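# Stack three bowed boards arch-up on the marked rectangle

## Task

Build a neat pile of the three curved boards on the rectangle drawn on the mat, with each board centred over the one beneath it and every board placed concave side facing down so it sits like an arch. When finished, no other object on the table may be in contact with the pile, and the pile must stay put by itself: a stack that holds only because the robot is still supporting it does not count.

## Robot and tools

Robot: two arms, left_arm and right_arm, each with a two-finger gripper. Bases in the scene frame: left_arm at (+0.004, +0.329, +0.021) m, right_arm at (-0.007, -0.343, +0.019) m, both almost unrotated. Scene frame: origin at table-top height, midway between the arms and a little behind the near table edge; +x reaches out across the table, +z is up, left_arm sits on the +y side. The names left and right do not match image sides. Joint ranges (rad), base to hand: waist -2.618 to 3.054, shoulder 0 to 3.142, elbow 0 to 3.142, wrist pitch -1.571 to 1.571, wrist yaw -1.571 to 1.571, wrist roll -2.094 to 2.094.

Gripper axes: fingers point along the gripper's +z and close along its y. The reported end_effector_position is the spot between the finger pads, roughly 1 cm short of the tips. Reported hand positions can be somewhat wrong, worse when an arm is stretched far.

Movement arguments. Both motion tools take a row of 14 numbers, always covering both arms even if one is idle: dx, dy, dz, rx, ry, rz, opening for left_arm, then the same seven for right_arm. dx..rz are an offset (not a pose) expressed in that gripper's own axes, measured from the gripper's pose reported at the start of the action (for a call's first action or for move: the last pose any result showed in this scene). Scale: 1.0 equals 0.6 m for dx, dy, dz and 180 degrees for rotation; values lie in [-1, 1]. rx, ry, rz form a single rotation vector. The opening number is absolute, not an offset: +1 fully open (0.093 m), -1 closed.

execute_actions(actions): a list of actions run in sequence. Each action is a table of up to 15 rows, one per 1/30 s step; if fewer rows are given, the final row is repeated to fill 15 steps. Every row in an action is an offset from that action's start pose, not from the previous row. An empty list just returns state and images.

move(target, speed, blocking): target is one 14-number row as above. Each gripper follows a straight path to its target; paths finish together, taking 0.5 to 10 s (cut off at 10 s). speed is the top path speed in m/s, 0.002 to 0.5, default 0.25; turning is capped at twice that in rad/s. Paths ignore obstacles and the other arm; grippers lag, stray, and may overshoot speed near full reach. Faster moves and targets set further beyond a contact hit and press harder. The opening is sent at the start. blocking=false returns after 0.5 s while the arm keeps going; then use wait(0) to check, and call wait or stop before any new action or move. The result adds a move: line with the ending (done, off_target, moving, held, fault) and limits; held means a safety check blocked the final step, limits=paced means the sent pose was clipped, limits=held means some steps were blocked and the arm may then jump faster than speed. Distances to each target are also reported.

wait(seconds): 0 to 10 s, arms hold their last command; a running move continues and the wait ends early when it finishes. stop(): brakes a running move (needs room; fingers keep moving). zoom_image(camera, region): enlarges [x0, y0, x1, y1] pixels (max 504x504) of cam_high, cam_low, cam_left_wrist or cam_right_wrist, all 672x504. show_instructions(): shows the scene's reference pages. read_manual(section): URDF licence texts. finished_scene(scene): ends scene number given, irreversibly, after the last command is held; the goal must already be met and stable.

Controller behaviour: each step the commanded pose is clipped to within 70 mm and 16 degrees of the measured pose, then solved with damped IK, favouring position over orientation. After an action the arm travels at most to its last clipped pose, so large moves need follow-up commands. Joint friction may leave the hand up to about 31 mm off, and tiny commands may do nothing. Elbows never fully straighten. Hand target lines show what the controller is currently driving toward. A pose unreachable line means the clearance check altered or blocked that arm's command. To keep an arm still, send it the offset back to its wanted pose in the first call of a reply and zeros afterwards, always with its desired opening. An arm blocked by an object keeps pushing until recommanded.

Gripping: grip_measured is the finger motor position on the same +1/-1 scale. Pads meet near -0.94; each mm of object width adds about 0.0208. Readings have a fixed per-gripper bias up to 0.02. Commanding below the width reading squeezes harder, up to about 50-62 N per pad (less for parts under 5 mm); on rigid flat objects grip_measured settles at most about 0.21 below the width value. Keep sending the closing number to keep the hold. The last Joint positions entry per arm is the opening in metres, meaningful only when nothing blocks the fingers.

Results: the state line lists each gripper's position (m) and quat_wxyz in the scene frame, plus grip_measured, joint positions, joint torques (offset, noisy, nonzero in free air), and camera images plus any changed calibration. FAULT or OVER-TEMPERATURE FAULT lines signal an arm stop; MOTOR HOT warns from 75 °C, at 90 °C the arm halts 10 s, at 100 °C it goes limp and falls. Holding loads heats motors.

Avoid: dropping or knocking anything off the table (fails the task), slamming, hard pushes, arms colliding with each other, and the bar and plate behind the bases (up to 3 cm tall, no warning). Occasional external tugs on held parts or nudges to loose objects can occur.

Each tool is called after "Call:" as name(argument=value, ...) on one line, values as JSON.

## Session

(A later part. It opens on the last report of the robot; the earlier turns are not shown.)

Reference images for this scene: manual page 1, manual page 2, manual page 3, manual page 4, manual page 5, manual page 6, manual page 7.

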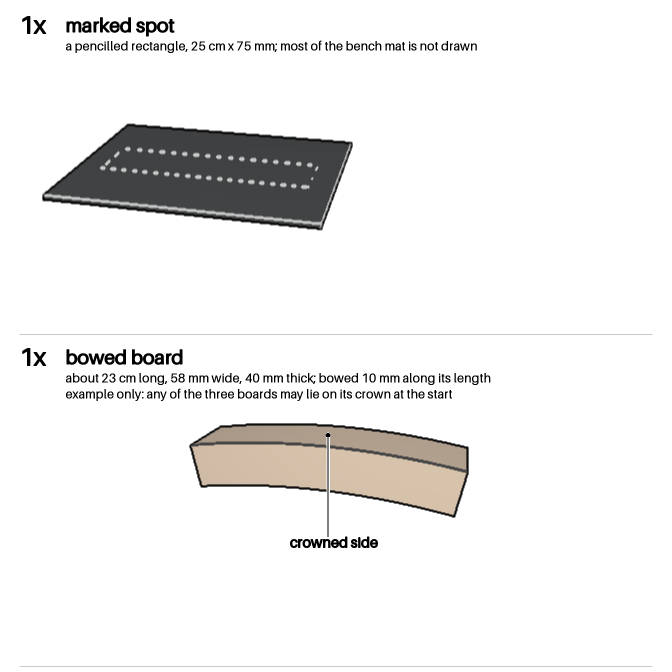

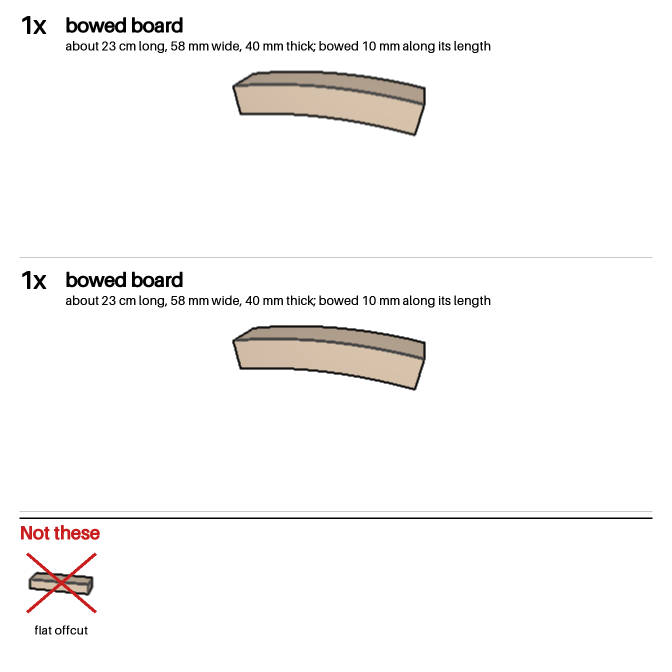

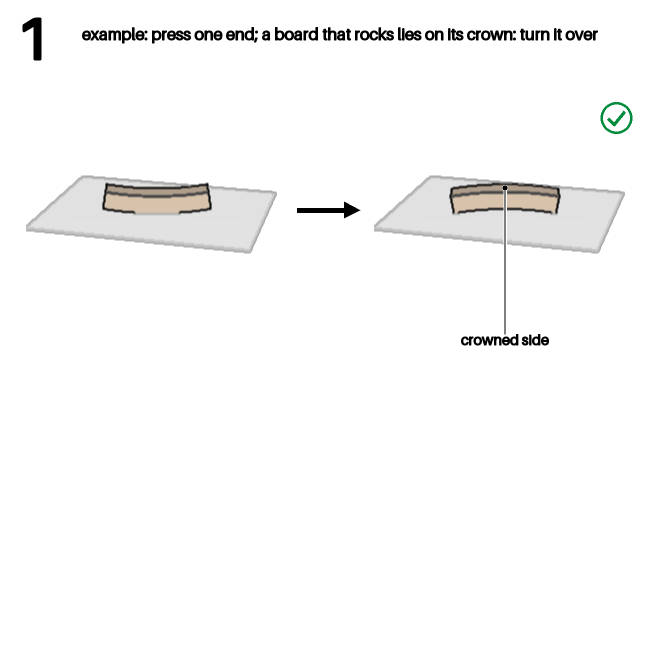

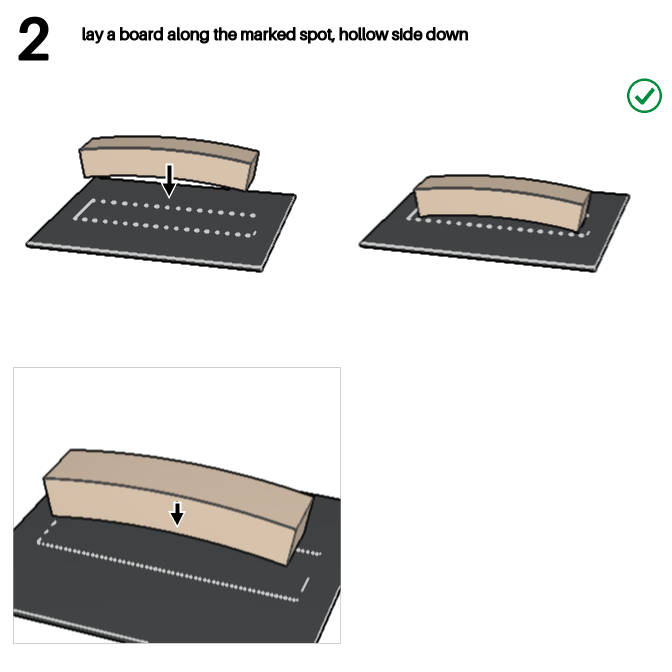

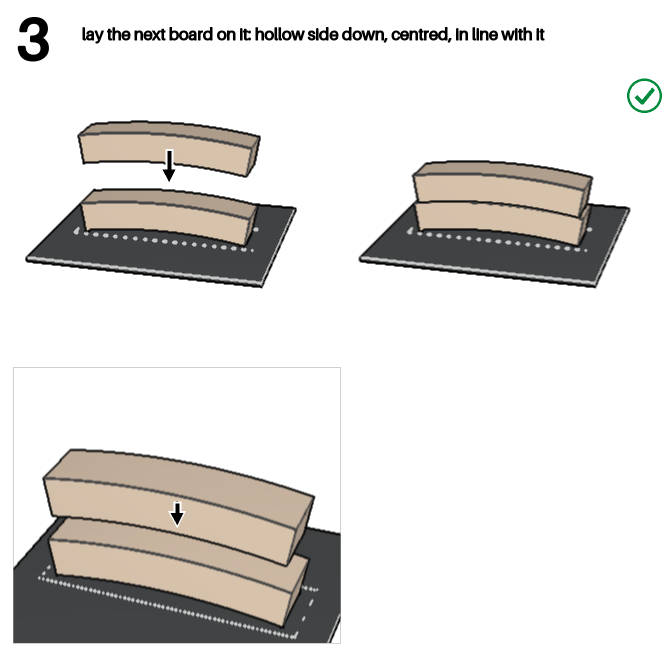

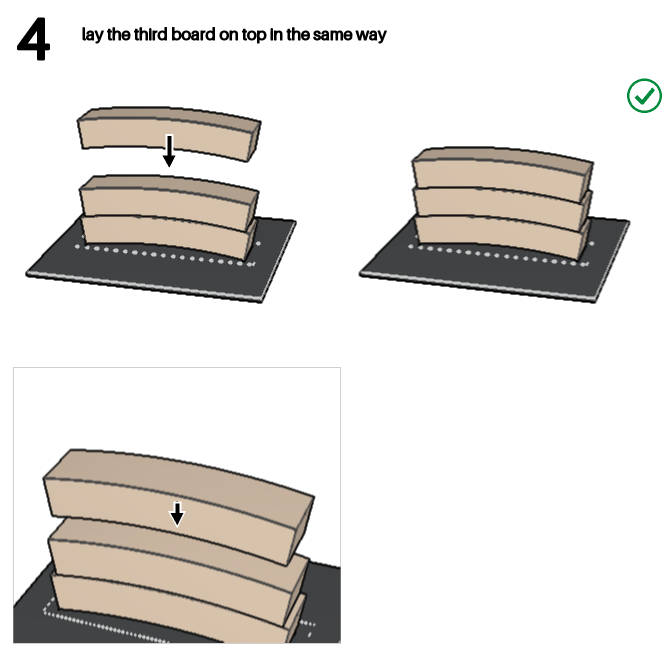

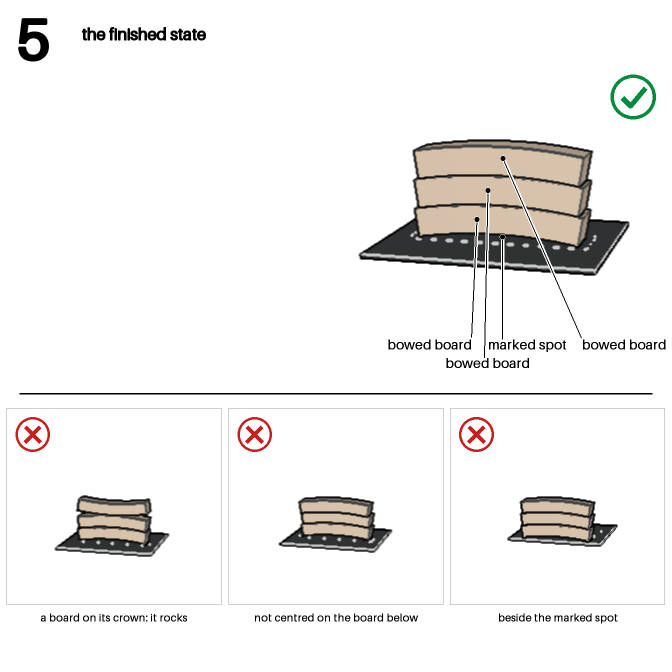

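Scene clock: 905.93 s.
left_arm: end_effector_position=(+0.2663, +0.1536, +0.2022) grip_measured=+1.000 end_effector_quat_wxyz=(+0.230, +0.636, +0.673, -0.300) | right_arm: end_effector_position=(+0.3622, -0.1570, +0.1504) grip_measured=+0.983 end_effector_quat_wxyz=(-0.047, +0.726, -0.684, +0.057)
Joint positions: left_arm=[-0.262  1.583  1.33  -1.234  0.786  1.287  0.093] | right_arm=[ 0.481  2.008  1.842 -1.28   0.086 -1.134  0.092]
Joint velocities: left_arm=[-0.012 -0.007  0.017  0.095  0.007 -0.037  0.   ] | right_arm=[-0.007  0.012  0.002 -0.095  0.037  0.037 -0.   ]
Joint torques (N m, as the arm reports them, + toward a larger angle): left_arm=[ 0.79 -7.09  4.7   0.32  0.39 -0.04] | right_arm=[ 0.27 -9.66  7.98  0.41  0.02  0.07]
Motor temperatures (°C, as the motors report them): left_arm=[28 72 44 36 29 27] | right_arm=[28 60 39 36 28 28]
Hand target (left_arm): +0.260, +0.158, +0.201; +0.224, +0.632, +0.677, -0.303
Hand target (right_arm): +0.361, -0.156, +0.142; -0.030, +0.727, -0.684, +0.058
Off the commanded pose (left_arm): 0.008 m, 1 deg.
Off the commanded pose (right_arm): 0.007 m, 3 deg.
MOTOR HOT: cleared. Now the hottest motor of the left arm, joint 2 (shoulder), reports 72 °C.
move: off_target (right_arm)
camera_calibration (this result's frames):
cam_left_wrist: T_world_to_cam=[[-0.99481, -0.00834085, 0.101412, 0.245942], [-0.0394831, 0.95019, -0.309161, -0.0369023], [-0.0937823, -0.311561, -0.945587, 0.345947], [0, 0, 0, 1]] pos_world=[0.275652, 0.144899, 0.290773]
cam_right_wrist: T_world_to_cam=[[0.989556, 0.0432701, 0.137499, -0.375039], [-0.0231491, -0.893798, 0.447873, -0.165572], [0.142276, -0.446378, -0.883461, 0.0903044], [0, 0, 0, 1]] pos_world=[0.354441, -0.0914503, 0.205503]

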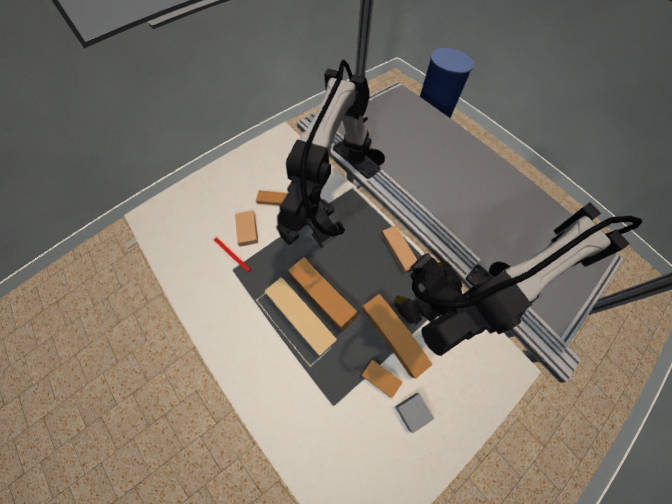

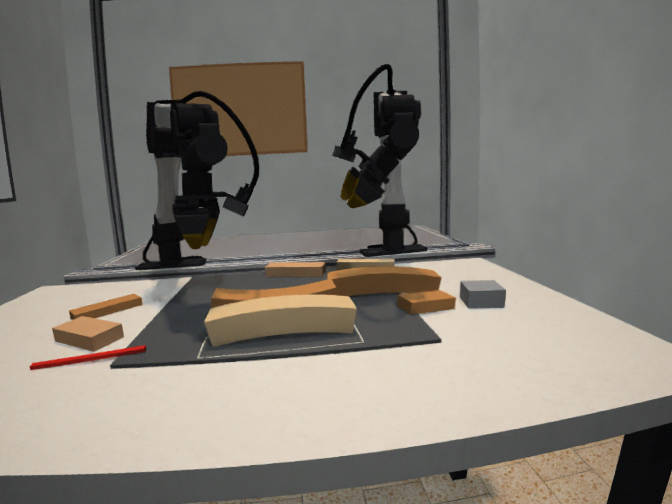

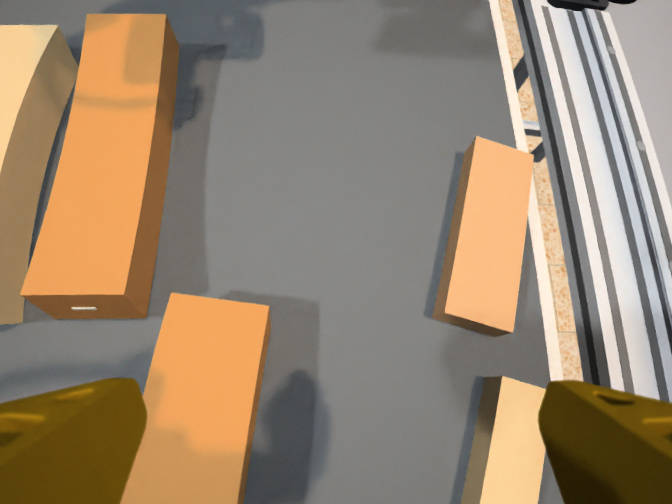

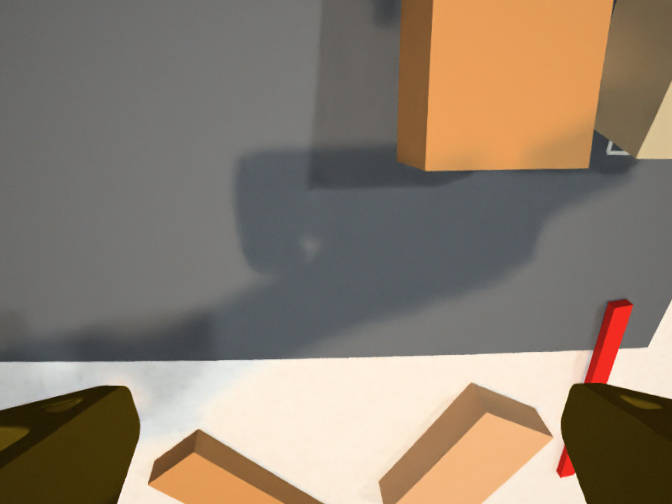

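Call:
move(target=[0,0,0,0,0,0,1, -0.245,0.01,0.08,0,0,0.49,1], speed=0.2)

Scene clock: 913.80 s.
left_arm: end_effector_position=(+0.2663, +0.1536, +0.2022) grip_measured=+1.000 end_effector_quat_wxyz=(+0.230, +0.636, +0.673, -0.300) | right_arm: end_effector_position=(+0.3551, -0.0119, +0.1092) grip_measured=+0.983 end_effector_quat_wxyz=(+0.082, -0.045, +0.996, +0.009)
Joint positions: left_arm=[-0.262  1.583  1.33  -1.234  0.786  1.287  0.093] | right_arm=[ 0.755  2.363  2.242 -1.316  0.101  0.679  0.092]
Joint velocities: left_arm=[-0.002  0.012 -0.002  0.007 -0.037  0.066  0.   ] | right_arm=[-0.007 -0.017 -0.007  0.007  0.007  0.051  0.001]
Joint torques (N m, as the arm reports them, + toward a larger angle): left_arm=[ 0.   -5.99  6.09  0.4   0.44 -0.07] | right_arm=[  0.43 -12.62   8.07   0.46   0.09   0.1 ]
Motor temperatures (°C, as the motors report them): left_arm=[28 69 44 36 29 27] | right_arm=[28 59 40 36 28 28]
Hand target (left_arm): +0.266, +0.154, +0.202; +0.230, +0.636, +0.673, -0.300
Hand target (right_arm): +0.352, -0.011, +0.098; +0.072, -0.045, +0.996, -0.006
Off the commanded pose (left_arm): 0.000 m, 0 deg.
Off the commanded pose (right_arm): 0.010 m, 2 deg.
move: done
camera_calibration (this result's frames):
cam_left_wrist: T_world_to_cam=[[-0.99481, -0.00834085, 0.101412, 0.245942], [-0.0394831, 0.95019, -0.309161, -0.0369023], [-0.0937823, -0.311561, -0.945587, 0.345947], [0, 0, 0, 1]] pos_world=[0.275652, 0.144899, 0.290773]
cam_right_wrist: T_world_to_cam=[[0.0752265, -0.996908, -0.0226981, -0.038752], [-0.955938, -0.0785751, 0.282859, 0.341376], [-0.283768, 0.000419482, -0.958893, 0.284543], [0, 0, 0, 1]] pos_world=[0.409993, -0.0119279, 0.175406]

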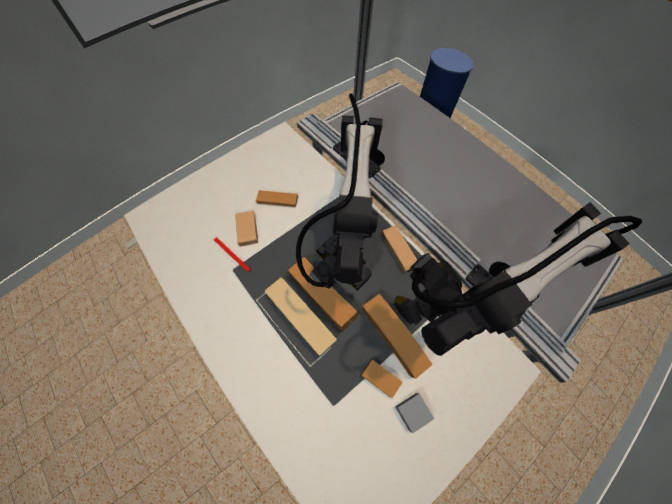

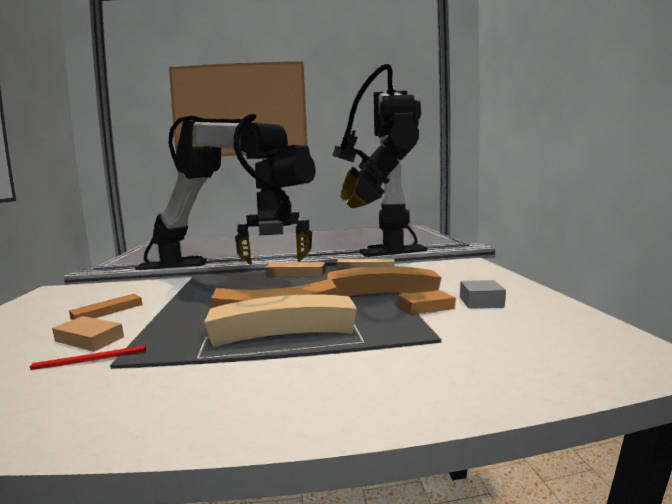

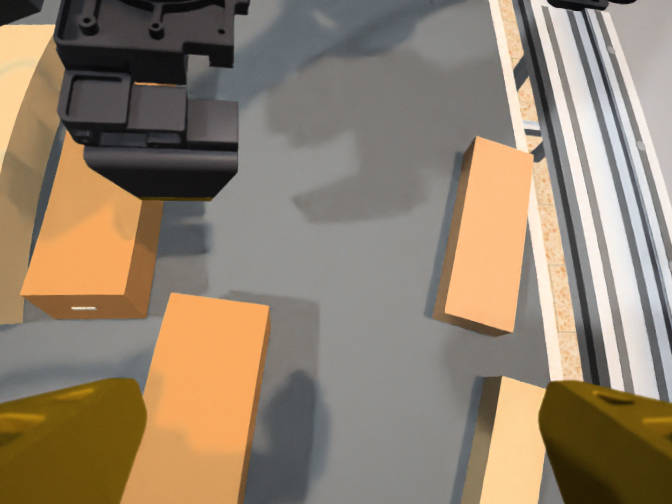

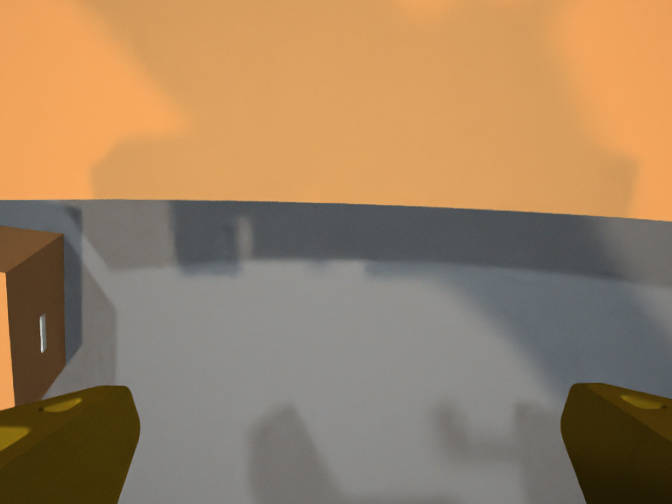

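Call:
move(target=[0,0,0,0,0,0,1, 0.02,-0.015,0.115,0,0,0.02,1], speed=0.06)

Call:
move(target=[0,0,0,0,0,0,1, -0.1,0,0.017,0,0,0,1], speed=0.03)

Call:
zoom_image(camera="cam_high", region=[200, 200, 480, 420])

Scene clock: 918.43 s.
left_arm: end_effector_position=(+0.2663, +0.1536, +0.2022) grip_measured=+1.000 end_effector_quat_wxyz=(+0.230, +0.636, +0.673, -0.300) | right_arm: end_effector_position=(+0.3545, -0.0168, +0.0378) grip_measured=+0.983 end_effector_quat_wxyz=(+0.080, -0.020, +0.997, +0.009)
Joint positions: left_arm=[-0.262  1.583  1.33  -1.234  0.786  1.287  0.093] | right_arm=[ 0.748  2.358  1.949 -1.034  0.101  0.72   0.092]
Joint velocities: left_arm=[-0.002  0.007  0.007 -0.007 -0.007 -0.066  0.   ] | right_arm=[ 0.002 -0.002  0.002 -0.007 -0.022 -0.037 -0.   ]
Joint torques (N m, as the arm reports them, + toward a larger angle): left_arm=[ 0.08 -5.93  6.07  0.4   0.42 -0.1 ] | right_arm=[ -0.87 -16.32   5.09   0.67   0.07   0.05]
Motor temperatures (°C, as the motors report them): left_arm=[28 67 44 36 29 27] | right_arm=[28 60 40 36 27 28]
Hand target (left_arm): +0.266, +0.154, +0.202; +0.230, +0.636, +0.673, -0.300
Hand target (right_arm): +0.355, -0.021, +0.039; +0.082, -0.013, +0.997, +0.011
Off the commanded pose (left_arm): 0.000 m, 0 deg.
Off the commanded pose (right_arm): 0.004 m, 1 deg.
move: done
camera_calibration (this result's frames):
cam_left_wrist: T_world_to_cam=[[-0.99481, -0.00834085, 0.101412, 0.245942], [-0.0394831, 0.95019, -0.309161, -0.0369023], [-0.0937823, -0.311561, -0.945587, 0.345947], [0, 0, 0, 1]] pos_world=[0.275652, 0.144899, 0.290773]
cam_right_wrist: T_world_to_cam=[[0.0269563, -0.999287, -0.0264232, -0.0280555], [-0.957422, -0.0334093, 0.286754, 0.361791], [-0.287432, 0.0175683, -0.95764, 0.217511], [0, 0, 0, 1]] pos_world=[0.409663, -0.0197696, 0.103811]

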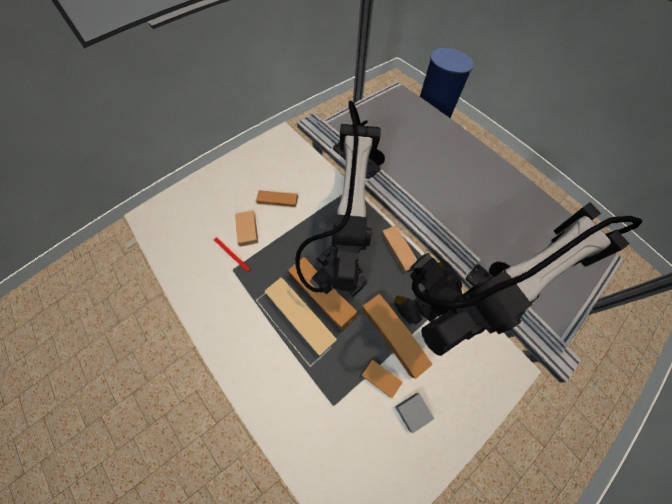

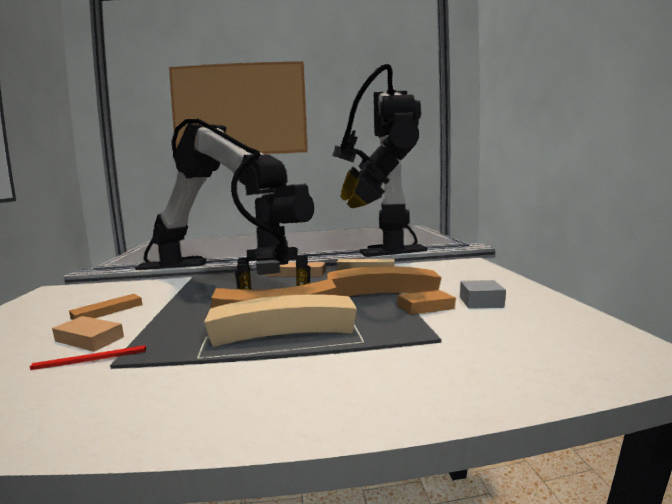

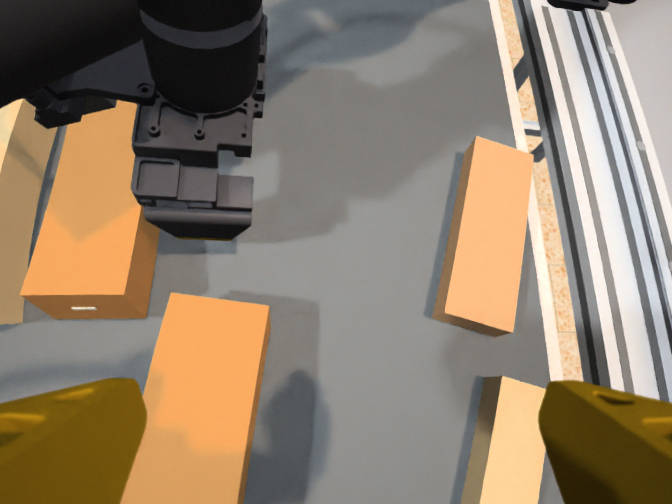

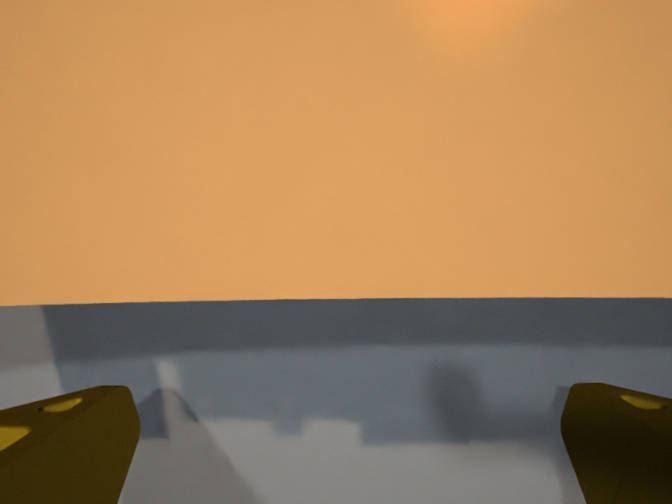

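Scene clock: 920.83 s.
left_arm: end_effector_position=(+0.2663, +0.1536, +0.2022) grip_measured=+1.000 end_effector_quat_wxyz=(+0.230, +0.636, +0.673, -0.300) | right_arm: end_effector_position=(+0.3886, -0.0112, +0.0585) grip_measured=+0.983 end_effector_quat_wxyz=(+0.057, -0.031, +0.998, +0.012)
Joint positions: left_arm=[-0.262  1.583  1.33  -1.234  0.786  1.287  0.093] | right_arm=[ 0.696  2.557  2.399 -1.31   0.058  0.652  0.092]
Joint velocities: left_arm=[ 0.002  0.002 -0.002 -0.007 -0.007 -0.051  0.   ] | right_arm=[-0.022 -0.012 -0.007 -0.022 -0.051 -0.066 -0.   ]
Joint torques (N m, as the arm reports them, + toward a larger angle): left_arm=[ 0.08 -5.89  6.09  0.4   0.41 -0.08] | right_arm=[ -2.1  -12.23   7.91   1.18   0.41   0.02]
Motor temperatures (°C, as the motors report them): left_arm=[28 66 44 35 29 27] | right_arm=[28 60 40 36 27 28]
Hand target (left_arm): +0.266, +0.154, +0.202; +0.230, +0.636, +0.673, -0.300
Hand target (right_arm): +0.413, -0.016, +0.038; +0.081, -0.020, +0.996, +0.008
Off the commanded pose (left_arm): 0.000 m, 0 deg.
Off the commanded pose (right_arm): 0.034 m, 3 deg.
move: off_target (right_arm)
camera_calibration (this result's frames):
cam_left_wrist: T_world_to_cam=[[-0.99481, -0.00834085, 0.101412, 0.245942], [-0.0394831, 0.95019, -0.309161, -0.0369023], [-0.0937823, -0.311561, -0.945587, 0.345947], [0, 0, 0, 1]] pos_world=[0.275652, 0.144899, 0.290773]
cam_right_wrist: T_world_to_cam=[[0.0468782, -0.998374, -0.0324436, -0.0301558], [-0.941981, -0.0549909, 0.33113, 0.379858], [-0.332376, 0.0150385, -0.943027, 0.263626], [0, 0, 0, 1]] pos_world=[0.446856, -0.0131825, 0.121846]

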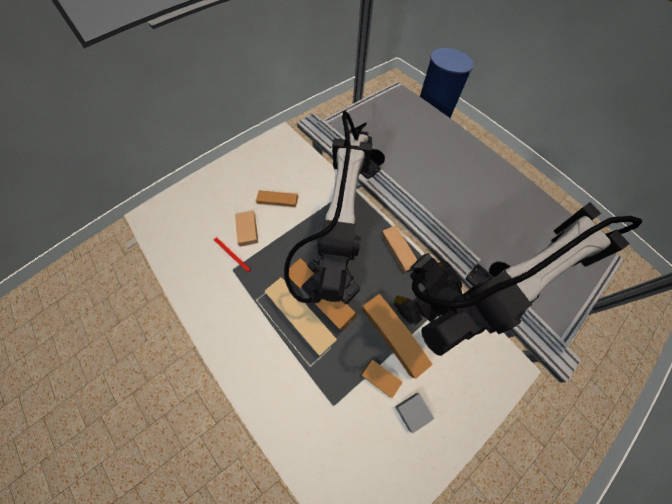

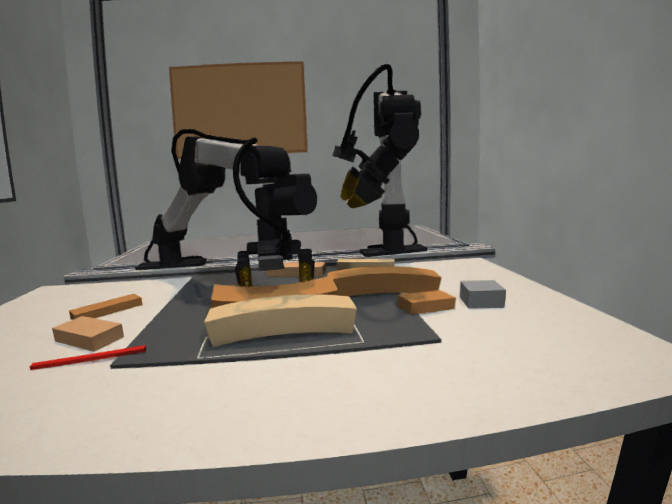

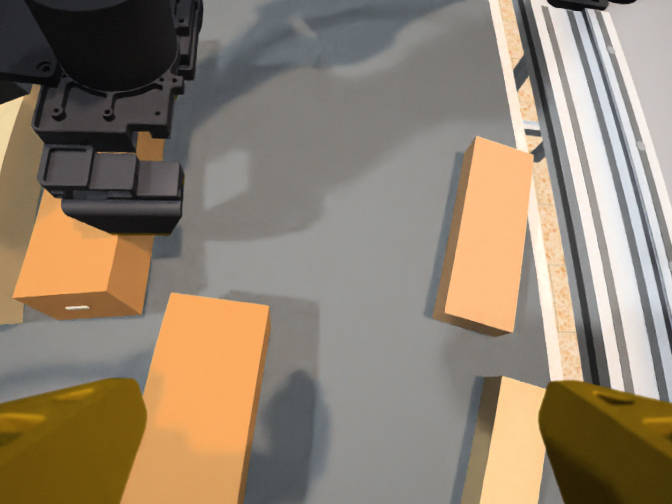

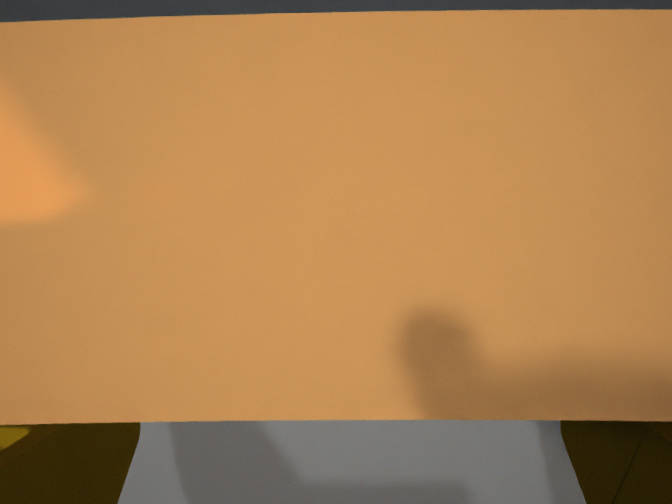

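Region (200, 200, 480, 420) of cam_high's 672x504 image, scaled by 1.800, with more detail than that image has; it fills the top 396 rows of this view, and the rest is white.

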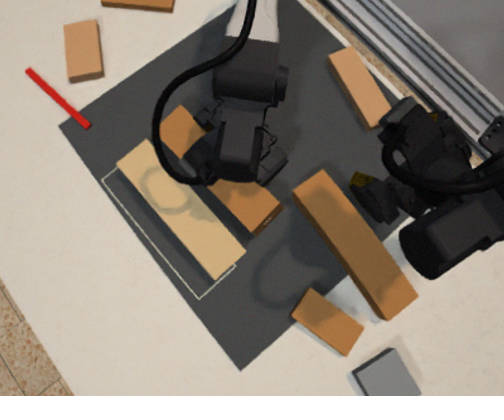

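Call:
move(target=[0,0,0,0,0,0,1, 0.04,0,-0.1,0,0,0,1], speed=0.06)

Call:
move(target=[0,0,0,0,0,0,1, -0.11,-0.12,0.0,0,0,-0.5,0.65], speed=0.2)

Scene clock: 925.20 s.
left_arm: end_effector_position=(+0.2663, +0.1536, +0.2022) grip_measured=+1.000 end_effector_quat_wxyz=(+0.230, +0.636, +0.673, -0.300) | right_arm: end_effector_position=(+0.3632, -0.0136, +0.1125) grip_measured=+0.983 end_effector_quat_wxyz=(+0.057, -0.029, +0.998, +0.019)
Joint positions: left_arm=[-0.262  1.583  1.33  -1.234  0.786  1.287  0.093] | right_arm=[ 0.724  2.44   2.399 -1.419  0.051  0.683  0.092]
Joint velocities: left_arm=[ 0.027  0.002  0.002  0.066 -0.066  0.007  0.   ] | right_arm=[ 0.017 -0.012 -0.007  0.007 -0.037  0.051 -0.001]
Joint torques (N m, as the arm reports them, + toward a larger angle): left_arm=[-0.04 -5.93  6.09  0.4   0.37 -0.12] | right_arm=[  0.73 -15.95   7.03   0.39   0.13   0.08]
Motor temperatures (°C, as the motors report them): left_arm=[28 65 44 35 29 27] | right_arm=[28 60 40 36 27 28]
Hand target (left_arm): +0.266, +0.154, +0.202; +0.230, +0.636, +0.673, -0.300
Hand target (right_arm): +0.358, -0.014, +0.115; +0.057, -0.031, +0.998, +0.013
Off the commanded pose (left_arm): 0.000 m, 0 deg.
Off the commanded pose (right_arm): 0.006 m, 1 deg.
move: done
camera_calibration (this result's frames):
cam_left_wrist: T_world_to_cam=[[-0.99481, -0.00834085, 0.101412, 0.245942], [-0.0394831, 0.95019, -0.309161, -0.0369023], [-0.0937823, -0.311561, -0.945587, 0.345947], [0, 0, 0, 1]] pos_world=[0.275652, 0.144899, 0.290773]
cam_right_wrist: T_world_to_cam=[[0.0451355, -0.997915, -0.0461435, -0.0274615], [-0.942148, -0.0578799, 0.330163, 0.338033], [-0.332146, 0.0285719, -0.942795, 0.306177], [0, 0, 0, 1]] pos_world=[0.421411, -0.016587, 0.175789]

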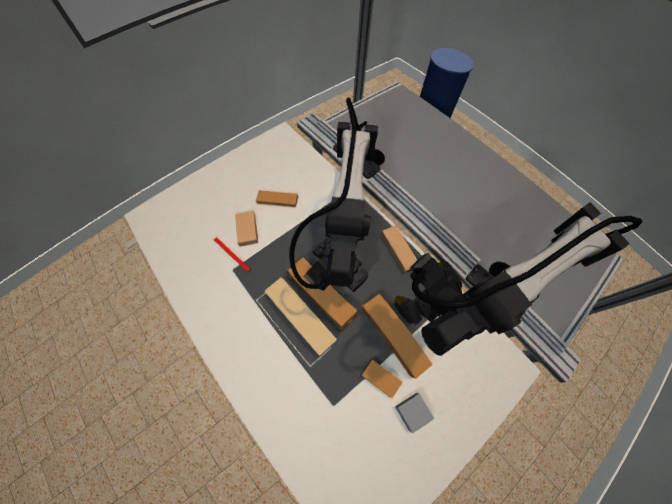

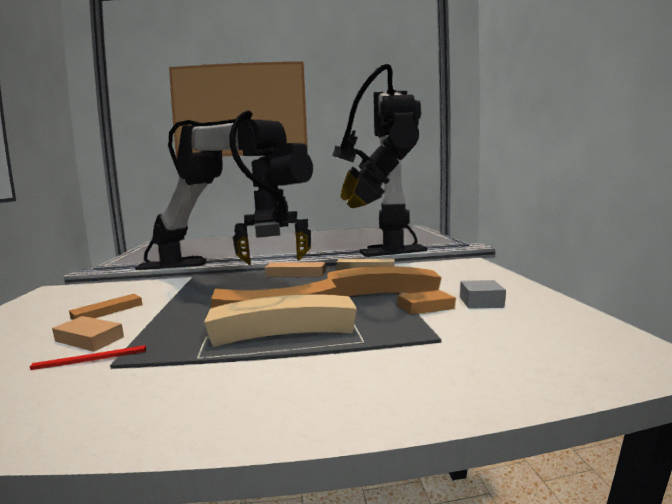

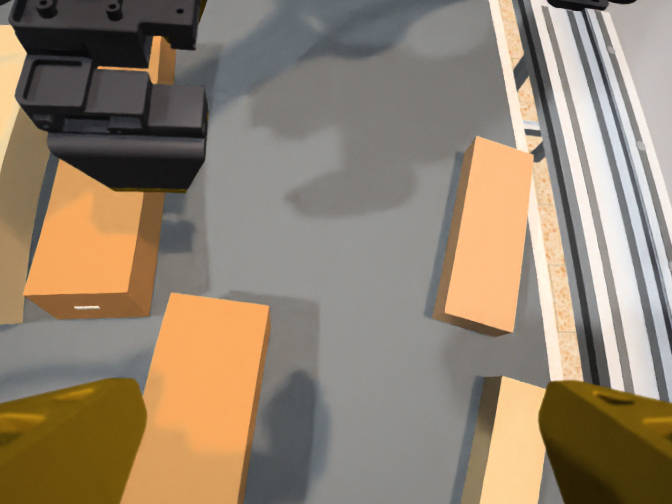

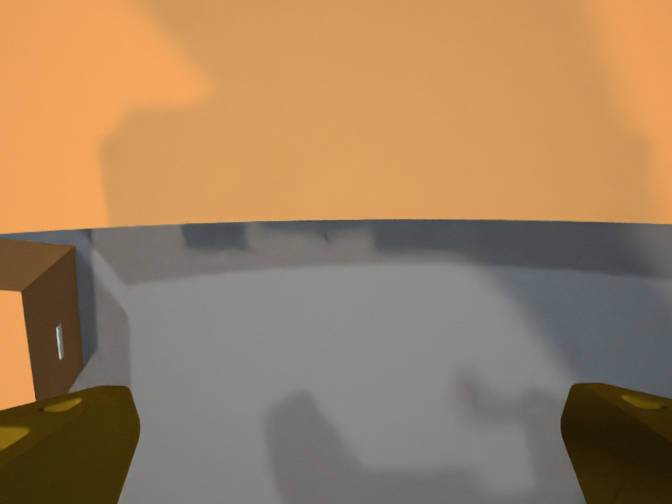

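Scene clock: 929.73 s.
left_arm: end_effector_position=(+0.2663, +0.1536, +0.2022) grip_measured=+1.000 end_effector_quat_wxyz=(+0.230, +0.636, +0.673, -0.300) | right_arm: end_effector_position=(+0.4350, -0.0786, +0.1309) grip_measured=+0.652 end_effector_quat_wxyz=(-0.074, +0.724, -0.684, +0.040)
Joint positions: left_arm=[-0.262  1.583  1.33  -1.234  0.786  1.287  0.093] | right_arm=[ 0.533  2.564  2.702 -1.545  0.043 -1.078  0.077]
Joint velocities: left_arm=[ 0.002 -0.002 -0.007 -0.022  0.051 -0.066  0.   ] | right_arm=[-0.007 -0.012 -0.002 -0.037  0.007 -0.066 -0.001]
Joint torques (N m, as the arm reports them, + toward a larger angle): left_arm=[ 0.   -6.08  5.96  0.36  0.42 -0.09] | right_arm=[ -0.54 -13.61   7.7    0.44  -0.2   -0.08]
Motor temperatures (°C, as the motors report them): left_arm=[28 64 44 35 29 27] | right_arm=[28 60 40 36 27 28]
Hand target (left_arm): +0.266, +0.154, +0.202; +0.230, +0.636, +0.673, -0.300
Hand target (right_arm): +0.434, -0.081, +0.118; -0.058, +0.726, -0.685, +0.030
Off the commanded pose (left_arm): 0.000 m, 0 deg.
Off the commanded pose (right_arm): 0.014 m, 3 deg.
joint sent to its limit (right arm) — the command would take joint 4 (wrist pitch) past its lower limit, so that joint was sent only as far as its limit.
move: off_target (right_arm)
camera_calibration (this result's frames):
cam_left_wrist: T_world_to_cam=[[-0.99481, -0.00834085, 0.101412, 0.245942], [-0.0394831, 0.95019, -0.309161, -0.0369023], [-0.0937823, -0.311561, -0.945587, 0.345947], [0, 0, 0, 1]] pos_world=[0.275652, 0.144899, 0.290773]
cam_right_wrist: T_world_to_cam=[[0.987752, 0.0358496, 0.15186, -0.449424], [-0.0263534, -0.920938, 0.388818, -0.0780983], [0.153793, -0.388057, -0.908713, 0.100677], [0, 0, 0, 1]] pos_world=[0.426378, -0.0167437, 0.190102]

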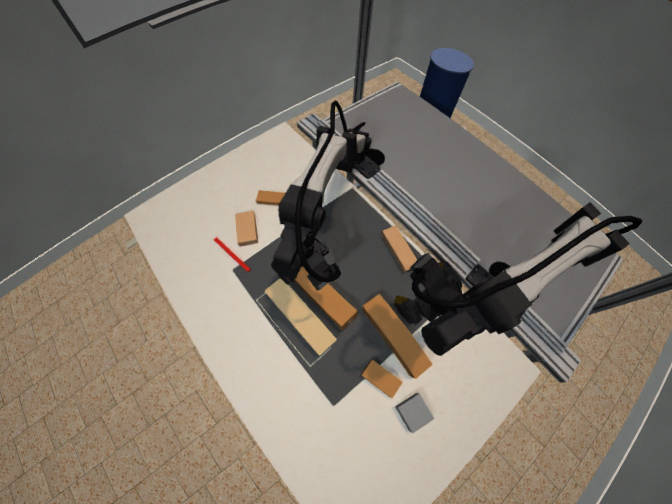

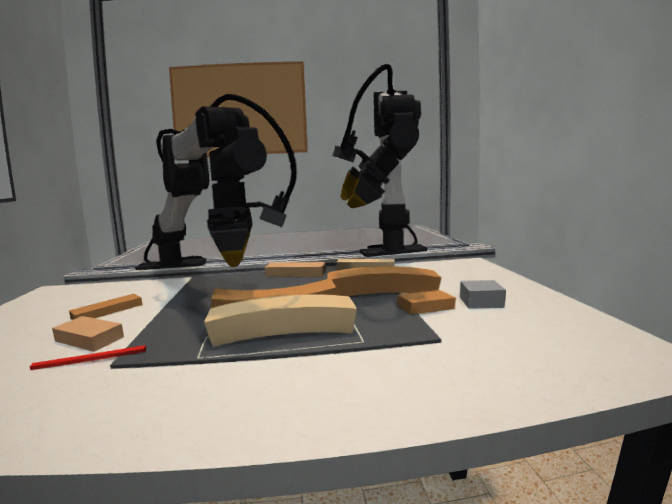

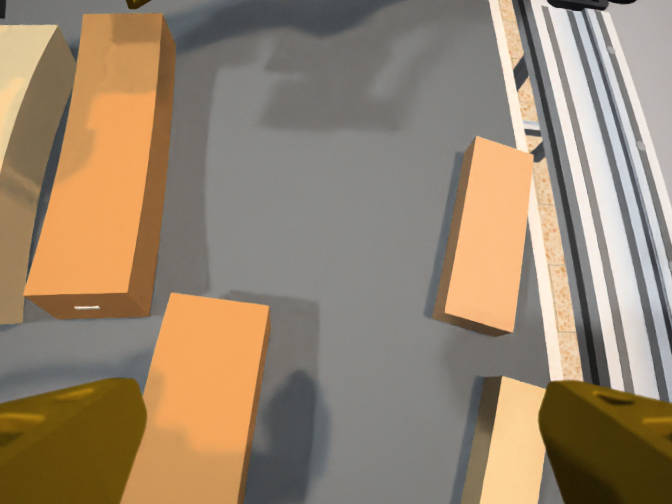

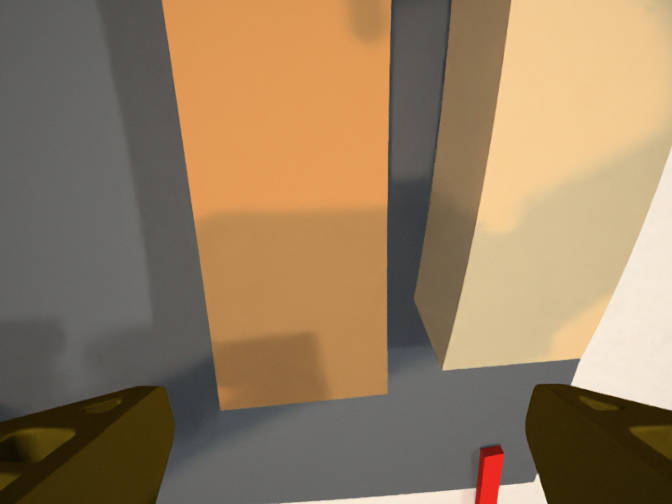

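Call:
move(target=[0,0,0,0,0,0,1, -0.06,0.012,0.06,0,0,0,0.65], speed=0.06)

Scene clock: 933.80 s.
left_arm: end_effector_position=(+0.2663, +0.1536, +0.2022) grip_measured=+1.000 end_effector_quat_wxyz=(+0.230, +0.636, +0.673, -0.300) | right_arm: end_effector_position=(+0.4313, -0.0441, +0.1109) grip_measured=+0.652 end_effector_quat_wxyz=(-0.087, +0.723, -0.684, +0.037)
Joint positions: left_arm=[-0.262  1.583  1.33  -1.234  0.786  1.287  0.093] | right_arm=[ 0.592  2.61   2.702 -1.478  0.043 -1.019  0.077]
Joint velocities: left_arm=[-0.002  0.007  0.007 -0.081  0.007  0.066  0.   ] | right_arm=[-0.007 -0.007 -0.007  0.037  0.051  0.11  -0.001]
Joint torques (N m, as the arm reports them, + toward a larger angle): left_arm=[ 0.   -5.94  6.21  0.4   0.42 -0.09] | right_arm=[  0.17 -13.94   6.6    0.8    0.04   0.15]
Motor temperatures (°C, as the motors report them): left_arm=[28 63 44 35 29 27] | right_arm=[28 61 40 35 27 28]
Hand target (left_arm): +0.266, +0.154, +0.202; +0.230, +0.636, +0.673, -0.300
Hand target (right_arm): +0.430, -0.042, +0.096; -0.075, +0.724, -0.684, +0.039
Off the commanded pose (left_arm): 0.000 m, 0 deg.
Off the commanded pose (right_arm): 0.015 m, 1 deg.
move: off_target (right_arm)
camera_calibration (this result's frames):
cam_left_wrist: T_world_to_cam=[[-0.99481, -0.00834085, 0.101412, 0.245942], [-0.0394831, 0.95019, -0.309161, -0.0369023], [-0.0937823, -0.311561, -0.945587, 0.345947], [0, 0, 0, 1]] pos_world=[0.275652, 0.144899, 0.290773]
cam_right_wrist: T_world_to_cam=[[0.985435, 0.0332094, 0.166779, -0.444767], [-0.031032, -0.92916, 0.368372, -0.0347237], [0.167198, -0.368182, -0.914596, 0.092187], [0, 0, 0, 1]] pos_world=[0.421798, 0.0164482, 0.171283]

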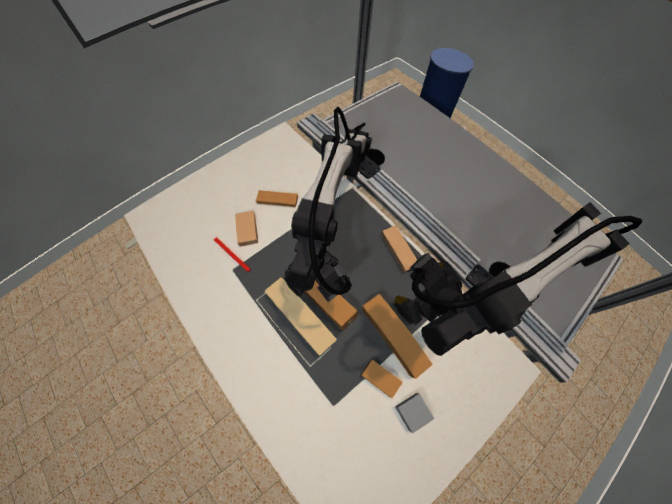

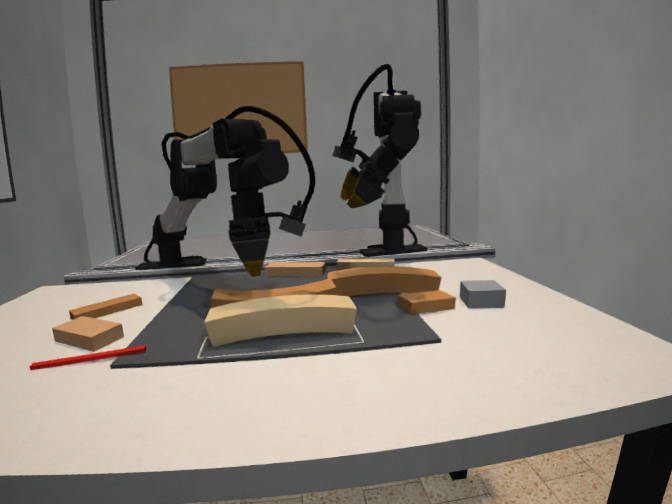

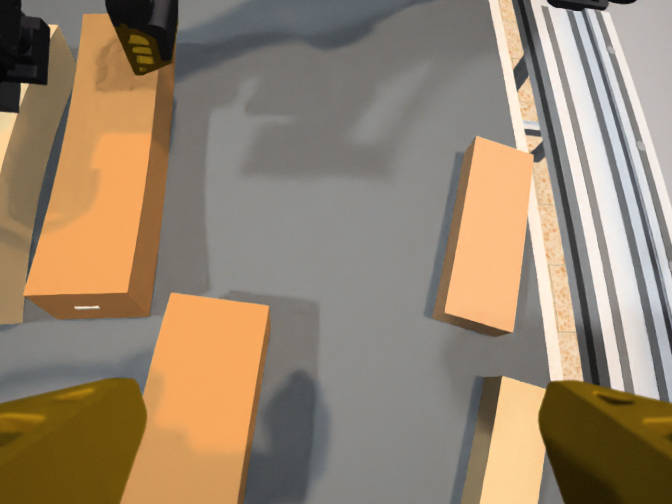

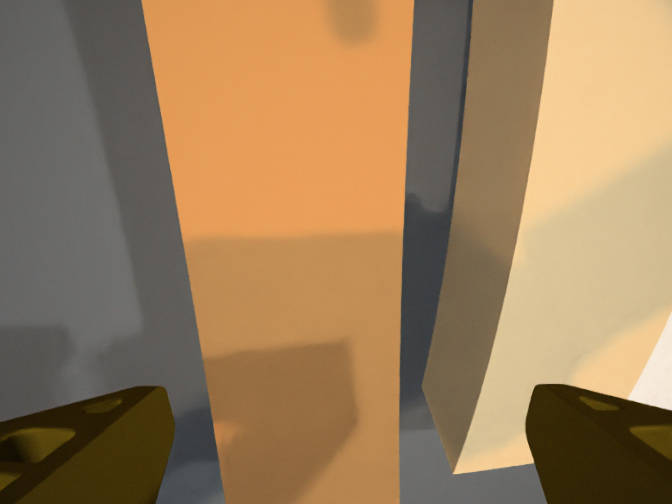

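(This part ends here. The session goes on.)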